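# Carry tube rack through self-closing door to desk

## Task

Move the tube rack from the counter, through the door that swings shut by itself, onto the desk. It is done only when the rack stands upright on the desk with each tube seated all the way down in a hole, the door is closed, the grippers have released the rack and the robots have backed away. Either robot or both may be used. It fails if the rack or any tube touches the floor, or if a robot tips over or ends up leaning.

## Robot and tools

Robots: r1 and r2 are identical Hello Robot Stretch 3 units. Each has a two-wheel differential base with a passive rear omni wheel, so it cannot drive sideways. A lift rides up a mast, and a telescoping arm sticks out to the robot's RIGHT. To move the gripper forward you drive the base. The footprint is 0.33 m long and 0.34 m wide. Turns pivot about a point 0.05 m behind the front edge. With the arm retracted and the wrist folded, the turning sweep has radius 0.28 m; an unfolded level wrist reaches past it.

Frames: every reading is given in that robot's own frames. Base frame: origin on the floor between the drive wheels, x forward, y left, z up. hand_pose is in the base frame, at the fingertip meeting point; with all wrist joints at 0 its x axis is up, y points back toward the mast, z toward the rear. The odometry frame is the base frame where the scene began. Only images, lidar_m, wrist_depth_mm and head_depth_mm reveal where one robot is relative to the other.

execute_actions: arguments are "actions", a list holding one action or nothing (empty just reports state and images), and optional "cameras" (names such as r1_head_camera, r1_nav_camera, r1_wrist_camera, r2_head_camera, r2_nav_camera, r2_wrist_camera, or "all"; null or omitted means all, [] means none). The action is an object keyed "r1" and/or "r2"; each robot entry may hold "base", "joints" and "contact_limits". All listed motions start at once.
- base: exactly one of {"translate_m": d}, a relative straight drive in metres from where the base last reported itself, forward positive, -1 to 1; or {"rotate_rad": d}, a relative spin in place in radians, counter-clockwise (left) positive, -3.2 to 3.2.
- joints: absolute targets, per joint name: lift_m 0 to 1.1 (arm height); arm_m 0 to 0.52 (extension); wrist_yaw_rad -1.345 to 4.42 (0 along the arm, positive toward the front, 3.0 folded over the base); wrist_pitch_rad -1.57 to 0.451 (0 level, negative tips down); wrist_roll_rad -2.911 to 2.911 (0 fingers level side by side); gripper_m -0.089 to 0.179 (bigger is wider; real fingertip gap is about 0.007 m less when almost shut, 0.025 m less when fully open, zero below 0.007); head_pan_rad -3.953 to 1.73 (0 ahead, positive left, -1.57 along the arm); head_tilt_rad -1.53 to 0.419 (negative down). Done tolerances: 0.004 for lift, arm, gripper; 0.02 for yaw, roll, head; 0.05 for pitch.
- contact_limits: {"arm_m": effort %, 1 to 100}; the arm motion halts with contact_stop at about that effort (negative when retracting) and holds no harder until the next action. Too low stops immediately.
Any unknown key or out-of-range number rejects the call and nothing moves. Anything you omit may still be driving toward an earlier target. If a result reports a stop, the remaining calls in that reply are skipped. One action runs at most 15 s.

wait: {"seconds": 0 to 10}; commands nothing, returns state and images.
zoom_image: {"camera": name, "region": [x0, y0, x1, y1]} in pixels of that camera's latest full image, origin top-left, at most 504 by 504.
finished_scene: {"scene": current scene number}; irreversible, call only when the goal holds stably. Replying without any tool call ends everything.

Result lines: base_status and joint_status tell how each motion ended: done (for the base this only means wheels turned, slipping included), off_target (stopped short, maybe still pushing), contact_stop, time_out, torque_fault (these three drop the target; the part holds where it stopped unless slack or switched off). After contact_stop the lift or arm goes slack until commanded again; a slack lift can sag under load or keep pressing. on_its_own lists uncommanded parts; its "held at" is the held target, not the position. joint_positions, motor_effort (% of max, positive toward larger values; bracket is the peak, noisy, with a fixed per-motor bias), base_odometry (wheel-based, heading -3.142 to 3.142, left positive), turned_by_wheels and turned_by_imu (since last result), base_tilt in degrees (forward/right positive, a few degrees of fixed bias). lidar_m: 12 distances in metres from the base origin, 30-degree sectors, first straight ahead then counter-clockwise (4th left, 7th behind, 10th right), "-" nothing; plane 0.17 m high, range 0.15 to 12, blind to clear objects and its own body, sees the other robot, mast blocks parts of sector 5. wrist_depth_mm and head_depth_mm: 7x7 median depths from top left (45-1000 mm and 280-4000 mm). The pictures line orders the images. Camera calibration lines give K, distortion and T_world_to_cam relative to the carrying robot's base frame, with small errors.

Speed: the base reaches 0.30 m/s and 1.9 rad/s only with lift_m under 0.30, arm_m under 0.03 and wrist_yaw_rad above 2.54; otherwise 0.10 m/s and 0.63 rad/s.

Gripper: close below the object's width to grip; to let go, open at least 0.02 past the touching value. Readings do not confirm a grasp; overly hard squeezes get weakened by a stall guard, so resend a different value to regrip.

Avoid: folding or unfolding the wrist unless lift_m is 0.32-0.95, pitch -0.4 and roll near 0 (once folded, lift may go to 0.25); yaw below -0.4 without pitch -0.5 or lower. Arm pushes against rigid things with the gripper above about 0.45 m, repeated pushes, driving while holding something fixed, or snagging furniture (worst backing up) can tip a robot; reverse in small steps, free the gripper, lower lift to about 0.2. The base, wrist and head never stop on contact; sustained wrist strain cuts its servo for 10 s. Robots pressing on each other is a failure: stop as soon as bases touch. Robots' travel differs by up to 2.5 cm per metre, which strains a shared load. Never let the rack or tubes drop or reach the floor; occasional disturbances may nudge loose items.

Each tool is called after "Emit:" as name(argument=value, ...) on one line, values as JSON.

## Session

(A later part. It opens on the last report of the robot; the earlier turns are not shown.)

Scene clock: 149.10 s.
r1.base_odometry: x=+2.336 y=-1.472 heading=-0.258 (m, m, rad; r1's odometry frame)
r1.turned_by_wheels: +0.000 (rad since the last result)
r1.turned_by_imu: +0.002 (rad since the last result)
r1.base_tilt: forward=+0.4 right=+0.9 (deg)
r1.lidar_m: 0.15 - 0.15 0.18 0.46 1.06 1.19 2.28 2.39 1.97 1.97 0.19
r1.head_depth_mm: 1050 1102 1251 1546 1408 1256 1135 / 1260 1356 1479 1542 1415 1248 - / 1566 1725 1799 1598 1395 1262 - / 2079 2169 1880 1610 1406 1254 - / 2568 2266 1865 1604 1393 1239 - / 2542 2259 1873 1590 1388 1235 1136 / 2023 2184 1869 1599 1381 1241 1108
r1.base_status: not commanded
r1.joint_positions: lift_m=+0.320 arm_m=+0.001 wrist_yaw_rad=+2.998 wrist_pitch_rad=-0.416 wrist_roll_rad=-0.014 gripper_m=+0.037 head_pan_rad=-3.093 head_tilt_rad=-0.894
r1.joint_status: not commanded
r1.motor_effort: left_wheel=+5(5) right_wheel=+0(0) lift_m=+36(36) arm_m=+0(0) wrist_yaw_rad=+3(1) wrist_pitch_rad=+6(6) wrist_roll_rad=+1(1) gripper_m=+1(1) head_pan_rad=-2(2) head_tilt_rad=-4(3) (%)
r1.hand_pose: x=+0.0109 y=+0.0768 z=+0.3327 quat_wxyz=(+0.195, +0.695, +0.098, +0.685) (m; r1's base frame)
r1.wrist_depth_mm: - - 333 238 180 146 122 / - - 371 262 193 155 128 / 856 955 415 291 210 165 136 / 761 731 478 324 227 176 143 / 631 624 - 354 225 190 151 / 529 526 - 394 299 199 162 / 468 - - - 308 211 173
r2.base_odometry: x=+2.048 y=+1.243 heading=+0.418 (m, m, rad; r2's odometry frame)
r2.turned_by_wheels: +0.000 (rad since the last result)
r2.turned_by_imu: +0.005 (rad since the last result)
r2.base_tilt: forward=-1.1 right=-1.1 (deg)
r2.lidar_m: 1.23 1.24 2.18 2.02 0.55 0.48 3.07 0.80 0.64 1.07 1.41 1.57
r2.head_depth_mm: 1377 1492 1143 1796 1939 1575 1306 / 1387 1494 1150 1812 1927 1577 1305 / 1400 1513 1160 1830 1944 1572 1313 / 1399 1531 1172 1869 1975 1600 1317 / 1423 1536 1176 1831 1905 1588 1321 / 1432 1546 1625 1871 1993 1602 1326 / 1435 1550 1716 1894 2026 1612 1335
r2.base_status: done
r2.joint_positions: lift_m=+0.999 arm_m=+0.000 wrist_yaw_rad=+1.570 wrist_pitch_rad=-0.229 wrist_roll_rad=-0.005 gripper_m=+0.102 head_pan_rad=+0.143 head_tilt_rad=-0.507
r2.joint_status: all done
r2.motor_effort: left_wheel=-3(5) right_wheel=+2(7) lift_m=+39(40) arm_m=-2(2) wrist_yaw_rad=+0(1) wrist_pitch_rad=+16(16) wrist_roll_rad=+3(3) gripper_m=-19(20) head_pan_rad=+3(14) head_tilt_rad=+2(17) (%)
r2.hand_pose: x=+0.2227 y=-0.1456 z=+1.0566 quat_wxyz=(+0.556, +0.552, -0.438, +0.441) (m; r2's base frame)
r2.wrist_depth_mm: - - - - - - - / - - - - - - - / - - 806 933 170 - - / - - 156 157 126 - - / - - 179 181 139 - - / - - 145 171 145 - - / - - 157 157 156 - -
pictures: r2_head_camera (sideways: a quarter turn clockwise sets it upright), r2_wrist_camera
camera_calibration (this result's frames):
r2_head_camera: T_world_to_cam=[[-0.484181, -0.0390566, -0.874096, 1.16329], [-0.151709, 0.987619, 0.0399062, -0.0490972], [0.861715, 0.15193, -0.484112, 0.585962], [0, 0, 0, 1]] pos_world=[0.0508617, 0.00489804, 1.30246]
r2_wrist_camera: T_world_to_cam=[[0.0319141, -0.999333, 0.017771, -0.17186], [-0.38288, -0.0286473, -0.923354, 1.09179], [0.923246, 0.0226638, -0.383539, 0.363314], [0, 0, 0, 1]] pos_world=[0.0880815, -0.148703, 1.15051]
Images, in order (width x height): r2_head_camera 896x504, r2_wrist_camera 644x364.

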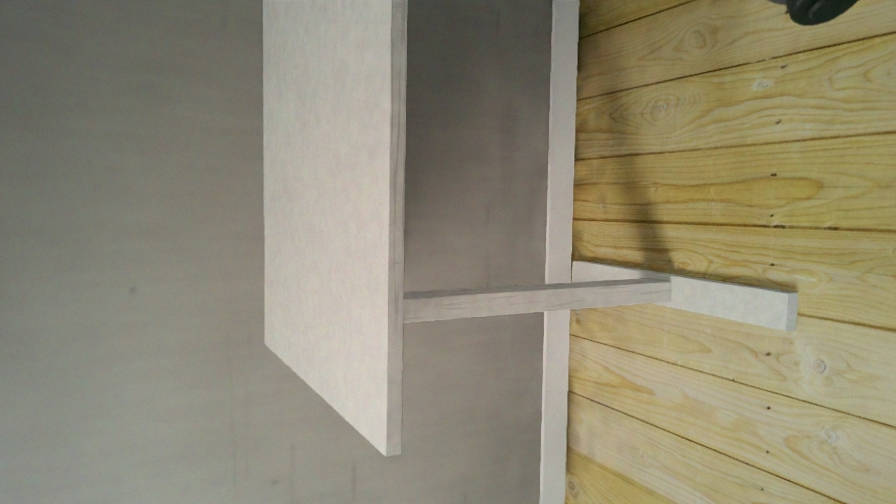

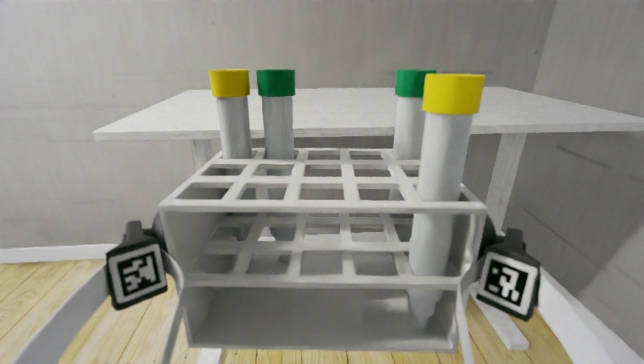

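Emit:
execute_actions(actions=[{"r1":{"base":{"translate_m":-0.5}},"r2":{"base":{"translate_m":0.5},"joints":{"lift_m":0.97,"head_tilt_rad":-1.0,"head_pan_rad":-0.3}}}], cameras=["r1_nav_camera"])

Emit:
execute_actions(actions=[{"r1":{"base":{"rotate_rad":-1.2}},"r2":{"base":{"translate_m":0.29}}}], cameras=["r1_nav_camera","r2_head_camera","r2_wrist_camera"])

Scene clock: 166.57 s.
r1.base_odometry: x=+1.852 y=-1.344 heading=-0.258 (m, m, rad; r1's odometry frame)
r1.turned_by_wheels: +0.000 (rad since the last result)
r1.turned_by_imu: +0.006 (rad since the last result)
r1.base_tilt: forward=+0.4 right=+0.7 (deg)
r1.lidar_m: - 0.15 0.20 2.39 1.44 0.60 0.90 1.81 2.00 0.19 0.15 -
r1.head_depth_mm: 793 842 898 971 1049 1213 1130 / 948 1022 1115 1217 1333 1248 - / 1186 1304 1453 1555 1411 1264 - / 1585 1797 1858 1626 1403 1254 - / 2140 2247 1892 1622 1403 1243 1162 / 2168 2256 1865 1599 1392 1239 1127 / 2073 1988 1873 1598 1392 1232 1107
r1.base_status: done
r1.joint_positions: lift_m=+0.320 arm_m=+0.001 wrist_yaw_rad=+2.998 wrist_pitch_rad=-0.416 wrist_roll_rad=-0.014 gripper_m=+0.037 head_pan_rad=-3.093 head_tilt_rad=-0.889
r1.joint_status: not commanded
r1.motor_effort: left_wheel=+0(17) right_wheel=+6(12) lift_m=+37(37) arm_m=+0(0) wrist_yaw_rad=+1(2) wrist_pitch_rad=+6(6) wrist_roll_rad=+1(1) gripper_m=+0(0) head_pan_rad=-4(4) head_tilt_rad=-6(17) (%)
r1.hand_pose: x=+0.0109 y=+0.0768 z=+0.3327 quat_wxyz=(+0.195, +0.695, +0.098, +0.685) (m; r1's base frame)
r1.wrist_depth_mm: - - - - 731 243 142 / - - - - 760 240 141 / 957 947 896 888 718 234 140 / 767 756 726 720 644 229 138 / 634 612 - 593 386 225 136 / 537 531 - 533 485 203 135 / 466 - - - 428 199 133
r2.base_odometry: x=+2.505 y=+1.445 heading=+0.417 (m, m, rad; r2's odometry frame)
r2.turned_by_wheels: +0.000 (rad since the last result)
r2.turned_by_imu: +0.003 (rad since the last result)
r2.base_tilt: forward=-1.1 right=-1.2 (deg)
r2.lidar_m: 1.16 0.75 1.53 2.41 1.33 0.93 1.30 0.98 1.13 1.34 1.19 1.23
r2.head_depth_mm: 652 533 319 354 1359 1215 1099 / 654 543 320 340 1355 1225 1102 / 657 568 298 334 1364 1220 1112 / 661 544 486 1533 1370 1214 1105 / 665 545 481 1558 1368 1221 1109 / 669 546 472 1567 1376 1232 1106 / 673 548 462 1546 1315 1216 1112
r2.base_status: done
r2.joint_positions: lift_m=+0.970 arm_m=+0.000 wrist_yaw_rad=+1.570 wrist_pitch_rad=-0.229 wrist_roll_rad=-0.005 gripper_m=+0.102 head_pan_rad=-0.293 head_tilt_rad=-0.987
r2.joint_status: all done
r2.motor_effort: left_wheel=-4(6) right_wheel=+2(8) lift_m=+18(36) arm_m=-1(3) wrist_yaw_rad=+1(1) wrist_pitch_rad=+16(16) wrist_roll_rad=+3(3) gripper_m=-19(19) head_pan_rad=-2(26) head_tilt_rad=-5(22) (%)
r2.hand_pose: x=+0.2227 y=-0.1456 z=+1.0276 quat_wxyz=(+0.556, +0.552, -0.438, +0.441) (m; r2's base frame)
r2.wrist_depth_mm: 961 953 969 - - - - / 990 - - - - - - / - 693 550 674 169 611 683 / 429 427 156 157 126 429 434 / 350 333 178 181 139 365 822 / - - 145 170 144 - - / - - 157 158 155 - -
pictures: r1_nav_camera (sideways: a quarter turn counterclockwise sets it upright)
camera_calibration (this result's frames):
r1_nav_camera: T_world_to_cam=[[-0.778645, -0.00991468, 0.627386, -0.764276], [-0.053596, 0.997272, -0.0507576, 0.114283], [-0.625171, -0.0731476, -0.777053, 0.970695], [0, 0, 0, 1]] pos_world=[0.0178756, -0.0505448, 1.23958]
Images, in order (width x height): r1_nav_camera 672x504.

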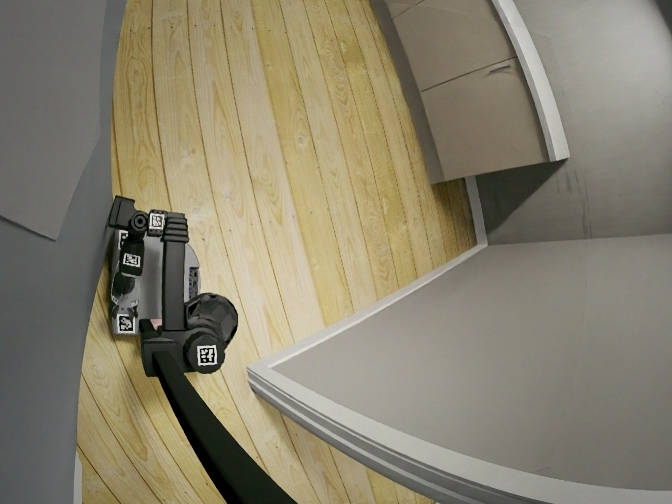

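Scene clock: 170.43 s.
r1.base_odometry: x=+1.852 y=-1.344 heading=-1.458 (m, m, rad; r1's odometry frame)
r1.turned_by_wheels: -1.200 (rad since the last result)
r1.turned_by_imu: -1.205 (rad since the last result)
r1.base_tilt: forward=+0.4 right=+0.9 (deg)
r1.lidar_m: 0.24 0.18 0.17 0.18 0.25 0.76 1.69 0.60 0.73 1.81 1.88 2.19
r1.head_depth_mm: 2347 2310 1905 1633 1409 1251 1048 / 2387 2280 1906 1618 1409 1248 - / 2389 2298 1803 1617 1404 1270 - / 2292 2179 1841 1615 1399 1251 - / 2412 2261 1887 1612 1399 1241 1165 / 2443 2302 1887 1607 1396 1240 1131 / 2484 2250 1856 1006 1067 1231 1108
r1.base_status: done
r1.joint_positions: lift_m=+0.320 arm_m=+0.001 wrist_yaw_rad=+2.998 wrist_pitch_rad=-0.416 wrist_roll_rad=-0.014 gripper_m=+0.037 head_pan_rad=-3.093 head_tilt_rad=-0.889
r1.joint_status: not commanded
r1.motor_effort: left_wheel=+12(78) right_wheel=-2(19) lift_m=+36(36) arm_m=+0(0) wrist_yaw_rad=+2(2) wrist_pitch_rad=+6(6) wrist_roll_rad=+1(1) gripper_m=+0(1) head_pan_rad=-2(12) head_tilt_rad=-6(20) (%)
r1.hand_pose: x=+0.0108 y=+0.0768 z=+0.3327 quat_wxyz=(+0.195, +0.695, +0.098, +0.685) (m; r1's base frame)
r1.wrist_depth_mm: 316 - 235 212 191 174 159 / 362 - 260 234 208 187 171 / 424 374 287 260 229 204 184 / 527 433 327 289 252 224 200 / 602 513 - 324 266 247 220 / 535 526 - 362 330 270 240 / 469 - - - 363 305 266
r2.base_odometry: x=+2.770 y=+1.563 heading=+0.417 (m, m, rad; r2's odometry frame)
r2.turned_by_wheels: +0.000 (rad since the last result)
r2.turned_by_imu: +0.002 (rad since the last result)
r2.base_tilt: forward=-1.1 right=-1.2 (deg)
r2.lidar_m: 0.87 0.49 1.15 2.43 1.77 1.20 1.20 1.23 1.40 1.32 1.03 0.92
r2.head_depth_mm: 651 534 319 354 346 1159 1095 / 654 541 320 340 346 320 1111 / 657 554 298 334 348 311 1117 / 662 541 453 388 348 311 1094 / 663 543 459 397 350 313 1064 / 668 547 461 398 351 313 292 / 670 548 462 399 352 314 289
r2.base_status: done
r2.joint_positions: lift_m=+0.970 arm_m=+0.000 wrist_yaw_rad=+1.570 wrist_pitch_rad=-0.229 wrist_roll_rad=-0.005 gripper_m=+0.102 head_pan_rad=-0.293 head_tilt_rad=-0.988
r2.joint_status: not commanded
r2.motor_effort: left_wheel=-4(6) right_wheel=+3(7) lift_m=+18(18) arm_m=-2(2) wrist_yaw_rad=+0(0) wrist_pitch_rad=+16(16) wrist_roll_rad=+3(3) gripper_m=-20(19) head_pan_rad=-3(3) head_tilt_rad=-4(5) (%)
r2.hand_pose: x=+0.2227 y=-0.1456 z=+1.0276 quat_wxyz=(+0.556, +0.552, -0.438, +0.441) (m; r2's base frame)
r2.wrist_depth_mm: 679 708 700 729 734 755 762 / 717 750 732 752 780 794 792 / 680 690 539 682 169 676 689 / 427 435 156 157 127 429 428 / 312 305 178 181 139 294 315 / 252 - 145 171 145 - 247 / 203 201 156 157 156 203 204
pictures: r1_nav_camera (sideways: a quarter turn counterclockwise sets it upright), r2_head_camera (sideways: a quarter turn clockwise sets it upright), r2_wrist_camera
camera_calibration (this result's frames):
r1_nav_camera: T_world_to_cam=[[-0.779054, -0.0095235, 0.626884, -0.76362], [-0.0530373, 0.997302, -0.0507609, 0.114284], [-0.624709, -0.0727937, -0.777457, 0.971219], [0, 0, 0, 1]] pos_world=[0.017889, -0.050549, 1.23958]
r2_head_camera: T_world_to_cam=[[-0.789639, 0.269777, -0.551081, 0.744168], [0.298055, 0.953718, 0.0398031, -0.0516812], [0.536314, -0.132823, -0.833502, 1.04239], [0, 0, 0, 1]] pos_world=[0.0439777, -0.0130164, 1.28099]
r2_wrist_camera: T_world_to_cam=[[0.0319149, -0.999333, 0.0177691, -0.171342], [-0.38293, -0.0286471, -0.923333, 1.06497], [0.923226, 0.0226637, -0.383589, 0.352237], [0, 0, 0, 1]] pos_world=[0.0880822, -0.148703, 1.12148]
Images, in order (width x height): r1_nav_camera 672x504, r2_head_camera 896x504, r2_wrist_camera 644x364.

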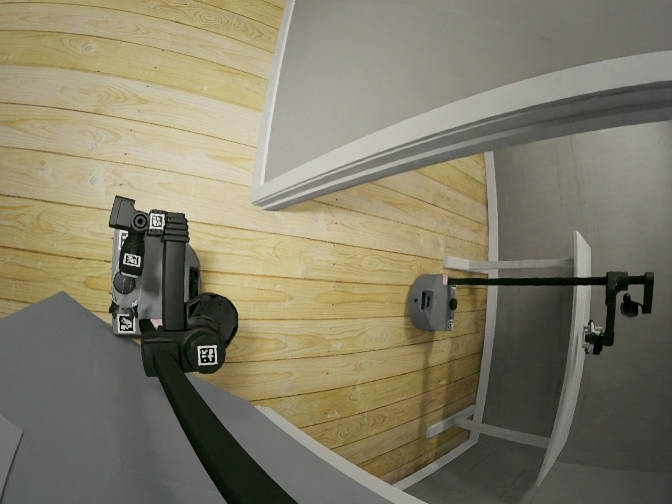

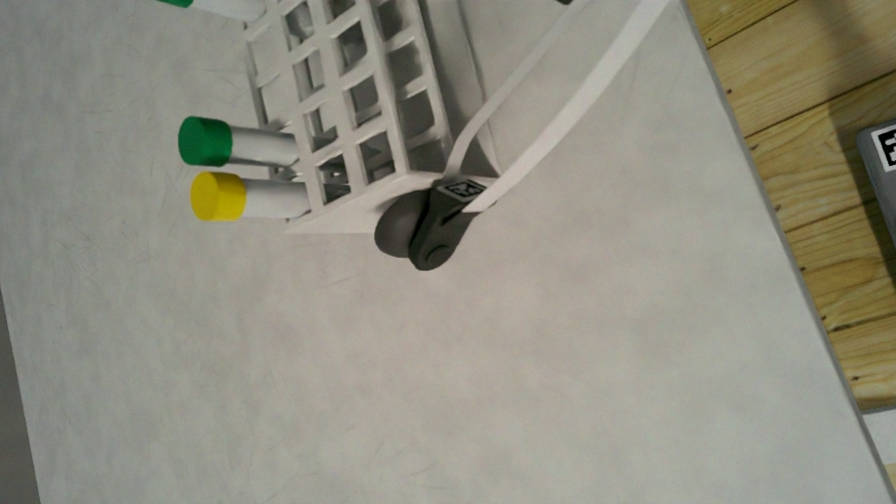

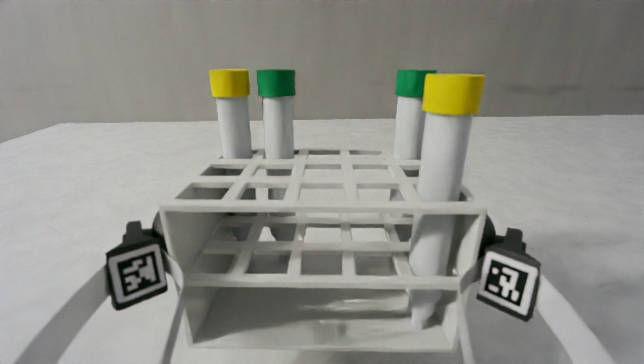

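Emit:
execute_actions(actions=[{"r1":{"base":{"translate_m":-0.15}},"r2":{"joints":{"lift_m":0.929}}}], cameras=["r2_wrist_camera"])

Emit:
execute_actions(actions=[{"r1":{"base":{"translate_m":-0.2}},"r2":{"joints":{"gripper_m":0.179}}}], cameras=["r2_wrist_camera","r1_nav_camera"])

Scene clock: 180.00 s.
r1.base_odometry: x=+1.836 y=-1.195 heading=-1.458 (m, m, rad; r1's odometry frame)
r1.turned_by_wheels: +0.000 (rad since the last result)
r1.turned_by_imu: +0.001 (rad since the last result)
r1.base_tilt: forward=+0.3 right=+0.8 (deg)
r1.lidar_m: 0.20 0.16 0.16 0.18 0.29 2.04 1.53 0.48 0.49 1.60 1.89 2.35
r1.head_depth_mm: 2208 2331 1915 1631 1402 1251 1129 / 2254 2303 1854 1622 1408 1253 - / 2244 2311 1739 1629 1421 1265 - / 1901 2161 1794 1614 1400 1250 - / 2279 2280 1889 1608 1397 1232 1171 / 2305 2258 1886 1600 1389 1239 1124 / 2345 2256 1872 1592 1363 1100 1112
r1.base_status: done
r1.joint_positions: lift_m=+0.320 arm_m=+0.001 wrist_yaw_rad=+2.998 wrist_pitch_rad=-0.416 wrist_roll_rad=-0.014 gripper_m=+0.037 head_pan_rad=-3.093 head_tilt_rad=-0.889
r1.joint_status: not commanded
r1.motor_effort: left_wheel=+3(8) right_wheel=-1(7) lift_m=+36(36) arm_m=+0(0) wrist_yaw_rad=+1(1) wrist_pitch_rad=+6(6) wrist_roll_rad=+1(1) gripper_m=+0(0) head_pan_rad=-1(2) head_tilt_rad=-7(6) (%)
r1.hand_pose: x=+0.0108 y=+0.0768 z=+0.3327 quat_wxyz=(+0.195, +0.695, +0.098, +0.685) (m; r1's base frame)
r1.wrist_depth_mm: 414 - 257 218 188 165 147 / 502 - 281 239 206 178 157 / 601 476 314 268 224 191 168 / 741 571 357 297 244 208 181 / 628 595 - 332 254 228 196 / 539 533 - 368 322 245 214 / 466 - - - 351 271 233
r2.base_odometry: x=+2.770 y=+1.563 heading=+0.417 (m, m, rad; r2's odometry frame)
r2.turned_by_wheels: +0.000 (rad since the last result)
r2.turned_by_imu: -0.001 (rad since the last result)
r2.base_tilt: forward=-1.1 right=-1.2 (deg)
r2.lidar_m: 0.87 0.49 1.15 2.43 1.76 1.20 1.21 1.24 1.40 1.32 1.03 0.93
r2.head_depth_mm: 651 534 342 371 351 1170 1095 / 655 535 427 351 347 320 1098 / 658 539 320 327 348 311 1118 / 661 540 459 400 349 312 1089 / 664 545 459 397 350 313 1070 / 667 546 461 398 351 313 292 / 670 549 463 400 352 315 289
r2.base_status: not commanded
r2.joint_positions: lift_m=+0.929 arm_m=+0.000 wrist_yaw_rad=+1.570 wrist_pitch_rad=-0.227 wrist_roll_rad=-0.005 gripper_m=+0.102 head_pan_rad=-0.293 head_tilt_rad=-0.988
r2.joint_status: all done
r2.motor_effort: left_wheel=-4(4) right_wheel=+2(2) lift_m=+18(18) arm_m=-2(2) wrist_yaw_rad=+0(1) wrist_pitch_rad=+15(16) wrist_roll_rad=+3(3) gripper_m=-20(19) head_pan_rad=-4(3) head_tilt_rad=-4(5) (%)
r2.hand_pose: x=+0.2229 y=-0.1456 z=+0.9870 quat_wxyz=(+0.555, +0.552, -0.439, +0.441) (m; r2's base frame)
r2.wrist_depth_mm: 687 713 689 725 729 759 765 / 722 731 168 769 167 816 832 / 535 528 425 534 168 476 530 / 333 330 153 153 125 332 328 / 241 234 178 178 139 229 241 / 198 - 160 169 143 - 189 / - 155 151 151 152 156 155
pictures: r2_wrist_camera
camera_calibration (this result's frames):
r2_wrist_camera: T_world_to_cam=[[0.031881, -0.999333, 0.0178289, -0.170679], [-0.38136, -0.0286509, -0.923982, 1.02787], [0.923877, 0.0226583, -0.382019, 0.334858], [0, 0, 0, 1]] pos_world=[0.0880611, -0.148703, 1.0807]
Images, in order (width x height): r2_wrist_camera 644x364.

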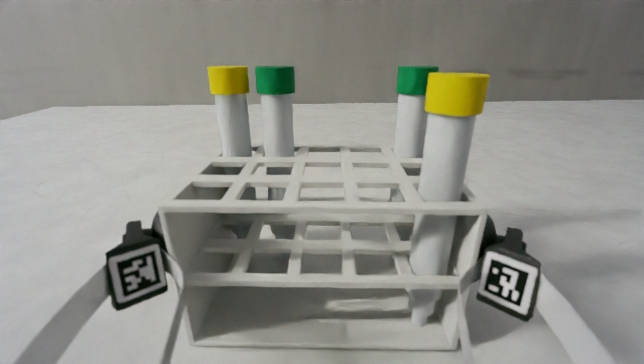

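Scene clock: 183.67 s.
r1.base_odometry: x=+1.813 y=-0.997 heading=-1.457 (m, m, rad; r1's odometry frame)
r1.turned_by_wheels: +0.000 (rad since the last result)
r1.turned_by_imu: +0.001 (rad since the last result)
r1.base_tilt: forward=+0.4 right=+0.9 (deg)
r1.lidar_m: 0.16 - 0.15 0.18 0.48 2.07 1.34 2.40 0.36 0.66 1.88 0.19
r1.head_depth_mm: 2037 2249 1912 1610 1421 1262 1124 / 2056 2260 1899 1618 1413 1248 - / 2067 2251 1660 1586 1408 1255 - / 1718 2058 1661 1618 1404 1257 - / 2095 2269 1873 1605 1404 1235 1162 / 2127 2245 1881 1597 1389 1237 1133 / 2177 2269 1873 1608 1392 1234 1063
r1.base_status: done
r1.joint_positions: lift_m=+0.320 arm_m=+0.001 wrist_yaw_rad=+2.998 wrist_pitch_rad=-0.416 wrist_roll_rad=-0.014 gripper_m=+0.037 head_pan_rad=-3.093 head_tilt_rad=-0.889
r1.joint_status: not commanded
r1.motor_effort: left_wheel=+11(12) right_wheel=-2(6) lift_m=+36(36) arm_m=+0(0) wrist_yaw_rad=+2(1) wrist_pitch_rad=+6(6) wrist_roll_rad=+1(1) gripper_m=+0(0) head_pan_rad=-2(3) head_tilt_rad=-6(7) (%)
r1.hand_pose: x=+0.0108 y=+0.0768 z=+0.3327 quat_wxyz=(+0.195, +0.695, +0.098, +0.685) (m; r1's base frame)
r1.wrist_depth_mm: - - 333 239 180 145 121 / - - 376 262 194 153 127 / 964 921 424 295 209 163 133 / 753 750 488 325 228 175 141 / 617 609 - 356 224 188 149 / 544 530 - 391 298 197 159 / 468 - - - 303 207 170
r2.base_odometry: x=+2.770 y=+1.563 heading=+0.417 (m, m, rad; r2's odometry frame)
r2.turned_by_wheels: +0.000 (rad since the last result)
r2.turned_by_imu: +0.000 (rad since the last result)
r2.base_tilt: forward=-1.1 right=-1.2 (deg)
r2.lidar_m: 0.87 0.49 1.16 2.43 1.77 1.20 1.21 1.23 1.40 1.32 1.02 0.92
r2.head_depth_mm: 650 534 347 371 352 1159 1103 / 655 537 426 359 347 320 1102 / 655 538 319 346 348 311 1116 / 661 541 457 404 349 312 1091 / 665 543 459 397 350 313 1067 / 668 545 461 398 351 313 292 / 670 547 462 400 352 315 289
r2.base_status: not commanded
r2.joint_positions: lift_m=+0.929 arm_m=+0.000 wrist_yaw_rad=+1.570 wrist_pitch_rad=-0.224 wrist_roll_rad=-0.005 gripper_m=+0.179 head_pan_rad=-0.293 head_tilt_rad=-0.988
r2.joint_status: all done
r2.motor_effort: left_wheel=-4(3) right_wheel=+3(2) lift_m=+18(18) arm_m=-2(2) wrist_yaw_rad=+2(1) wrist_pitch_rad=+14(15) wrist_roll_rad=+3(3) gripper_m=+0(84) head_pan_rad=-3(2) head_tilt_rad=-4(4) (%)
r2.hand_pose: x=+0.2231 y=-0.1456 z=+0.9877 quat_wxyz=(+0.555, +0.551, -0.439, +0.442) (m; r2's base frame)
r2.wrist_depth_mm: 671 697 716 735 743 756 785 / 725 735 749 762 755 817 807 / 541 547 191 532 167 470 540 / 337 335 171 171 137 335 334 / 243 220 160 161 139 219 242 / - 179 172 172 144 182 195 / 157 157 154 153 151 156 151
pictures: r1_nav_camera (sideways: a quarter turn counterclockwise sets it upright), r2_wrist_camera
camera_calibration (this result's frames):
r1_nav_camera: T_world_to_cam=[[-0.779054, -0.00952368, 0.626884, -0.76362], [-0.0530376, 0.997302, -0.0507609, 0.114284], [-0.624709, -0.0727939, -0.777457, 0.971219], [0, 0, 0, 1]] pos_world=[0.017889, -0.050549, 1.23958]
r2_wrist_camera: T_world_to_cam=[[0.0318302, -0.999333, 0.0179207, -0.170778], [-0.378715, -0.0286515, -0.92507, 1.02908], [0.924966, 0.0226583, -0.379374, 0.332056], [0, 0, 0, 1]] pos_world=[0.088025, -0.148703, 1.08101]
Images, in order (width x height): r1_nav_camera 672x504, r2_wrist_camera 644x364.

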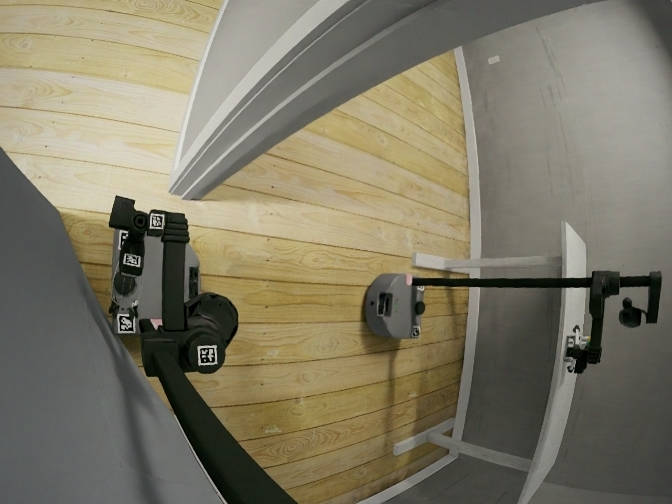

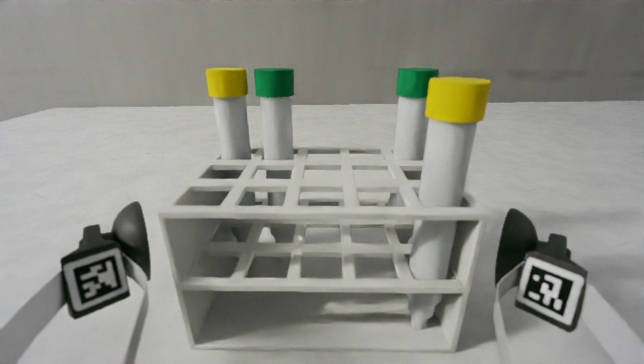

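Emit:
execute_actions(actions=[{"r1":{"base":{"translate_m":-0.37},"joints":{"head_pan_rad":-1.57}},"r2":{"base":{"translate_m":-0.24}}}], cameras=["r2_wrist_camera","r1_nav_camera"])

Scene clock: 200.17 s.
r1.base_odometry: x=+1.771 y=-0.629 heading=-1.457 (m, m, rad; r1's odometry frame)
r1.turned_by_wheels: +0.000 (rad since the last result)
r1.turned_by_imu: +0.001 (rad since the last result)
r1.base_tilt: forward=+0.4 right=+0.9 (deg)
r1.lidar_m: 0.18 0.19 0.28 0.57 1.47 1.78 0.72 2.01 2.43 0.34 0.25 0.19
r1.head_depth_mm: 2133 2337 1910 1624 1412 1257 1118 / 2133 2306 1909 1620 1403 1258 1125 / 2136 2302 1899 1613 1408 1246 1155 / 2118 2224 1851 1615 1408 1244 1151 / 800 844 895 958 1031 1067 1116 / 450 464 424 480 592 786 923 / 296 311 362 445 532 581 598
r1.base_status: done
r1.joint_positions: lift_m=+0.320 arm_m=+0.001 wrist_yaw_rad=+2.998 wrist_pitch_rad=-0.416 wrist_roll_rad=-0.014 gripper_m=+0.037 head_pan_rad=-1.577 head_tilt_rad=-0.889
r1.joint_status: all done
r1.motor_effort: left_wheel=+3(6) right_wheel=-2(6) lift_m=+36(36) arm_m=+0(0) wrist_yaw_rad=+1(2) wrist_pitch_rad=+6(6) wrist_roll_rad=+1(1) gripper_m=+0(1) head_pan_rad=+3(31) head_tilt_rad=-5(6) (%)
r1.hand_pose: x=+0.0108 y=+0.0768 z=+0.3327 quat_wxyz=(+0.195, +0.695, +0.098, +0.685) (m; r1's base frame)
r1.wrist_depth_mm: - - - - 524 299 209 / - - - - 545 308 213 / 960 939 915 841 574 312 217 / 752 746 737 716 587 320 221 / 632 625 - 593 467 329 222 / 537 529 - 531 491 318 226 / 463 - - - 442 317 231
r2.base_odometry: x=+2.550 y=+1.466 heading=+0.417 (m, m, rad; r2's odometry frame)
r2.turned_by_wheels: +0.000 (rad since the last result)
r2.turned_by_imu: -0.004 (rad since the last result)
r2.base_tilt: forward=-1.1 right=-1.2 (deg)
r2.lidar_m: 1.11 0.70 1.47 2.41 1.40 0.97 0.70 1.00 1.19 1.34 1.16 1.18
r2.head_depth_mm: 652 533 1653 1541 1373 1194 1098 / 651 523 486 1537 1354 1224 1101 / 637 499 466 1541 1367 1220 1121 / 659 498 458 1613 1368 1222 1106 / 627 511 459 1525 1368 1223 1114 / 667 546 460 1506 1375 1228 1117 / 672 549 463 1438 1328 1209 1117
r2.base_status: done
r2.joint_positions: lift_m=+0.929 arm_m=+0.000 wrist_yaw_rad=+1.570 wrist_pitch_rad=-0.224 wrist_roll_rad=-0.005 gripper_m=+0.179 head_pan_rad=-0.293 head_tilt_rad=-0.988
r2.joint_status: not commanded
r2.motor_effort: left_wheel=-2(10) right_wheel=+2(3) lift_m=+18(18) arm_m=-2(2) wrist_yaw_rad=+0(1) wrist_pitch_rad=+14(14) wrist_roll_rad=+3(3) gripper_m=+0(0) head_pan_rad=-3(3) head_tilt_rad=-5(5) (%)
r2.hand_pose: x=+0.2231 y=-0.1456 z=+0.9878 quat_wxyz=(+0.555, +0.551, -0.440, +0.442) (m; r2's base frame)
r2.wrist_depth_mm: 874 894 924 949 977 974 990 / 929 959 956 393 - - - / 541 543 533 424 545 534 521 / 340 333 336 334 335 334 333 / 277 282 - - - - 844 / - - - - - - 853 / - - - - - - -
pictures: r1_nav_camera (sideways: a quarter turn counterclockwise sets it upright), r2_wrist_camera
camera_calibration (this result's frames):
r1_nav_camera: T_world_to_cam=[[-0.0327819, -0.778423, 0.626884, -0.768172], [-0.99871, 0.00117988, -0.0507609, 0.120052], [0.0387738, -0.627739, -0.777457, 0.967172], [0, 0, 0, 1]] pos_world=[0.0572145, 0.00902755, 1.23958]
r2_wrist_camera: T_world_to_cam=[[0.0318257, -0.999333, 0.0179293, -0.170787], [-0.378474, -0.028652, -0.925168, 1.02919], [0.925064, 0.0226584, -0.379134, 0.331801], [0, 0, 0, 1]] pos_world=[0.0880217, -0.148703, 1.08104]
Images, in order (width x height): r1_nav_camera 672x504, r2_wrist_camera 644x364.

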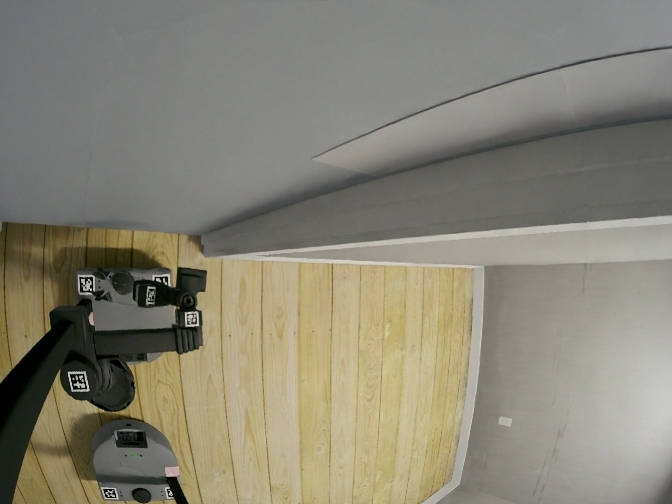

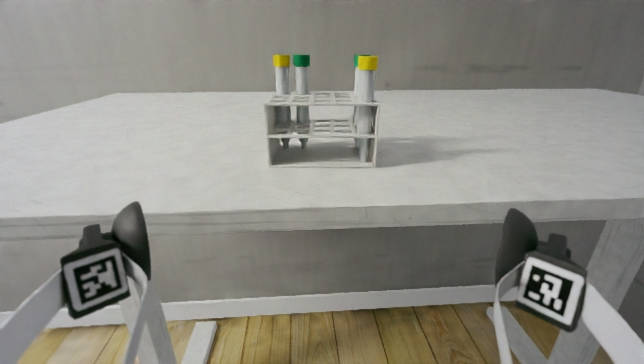

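Emit:
finished_scene(scene=2)

The scene is finished: the task was done.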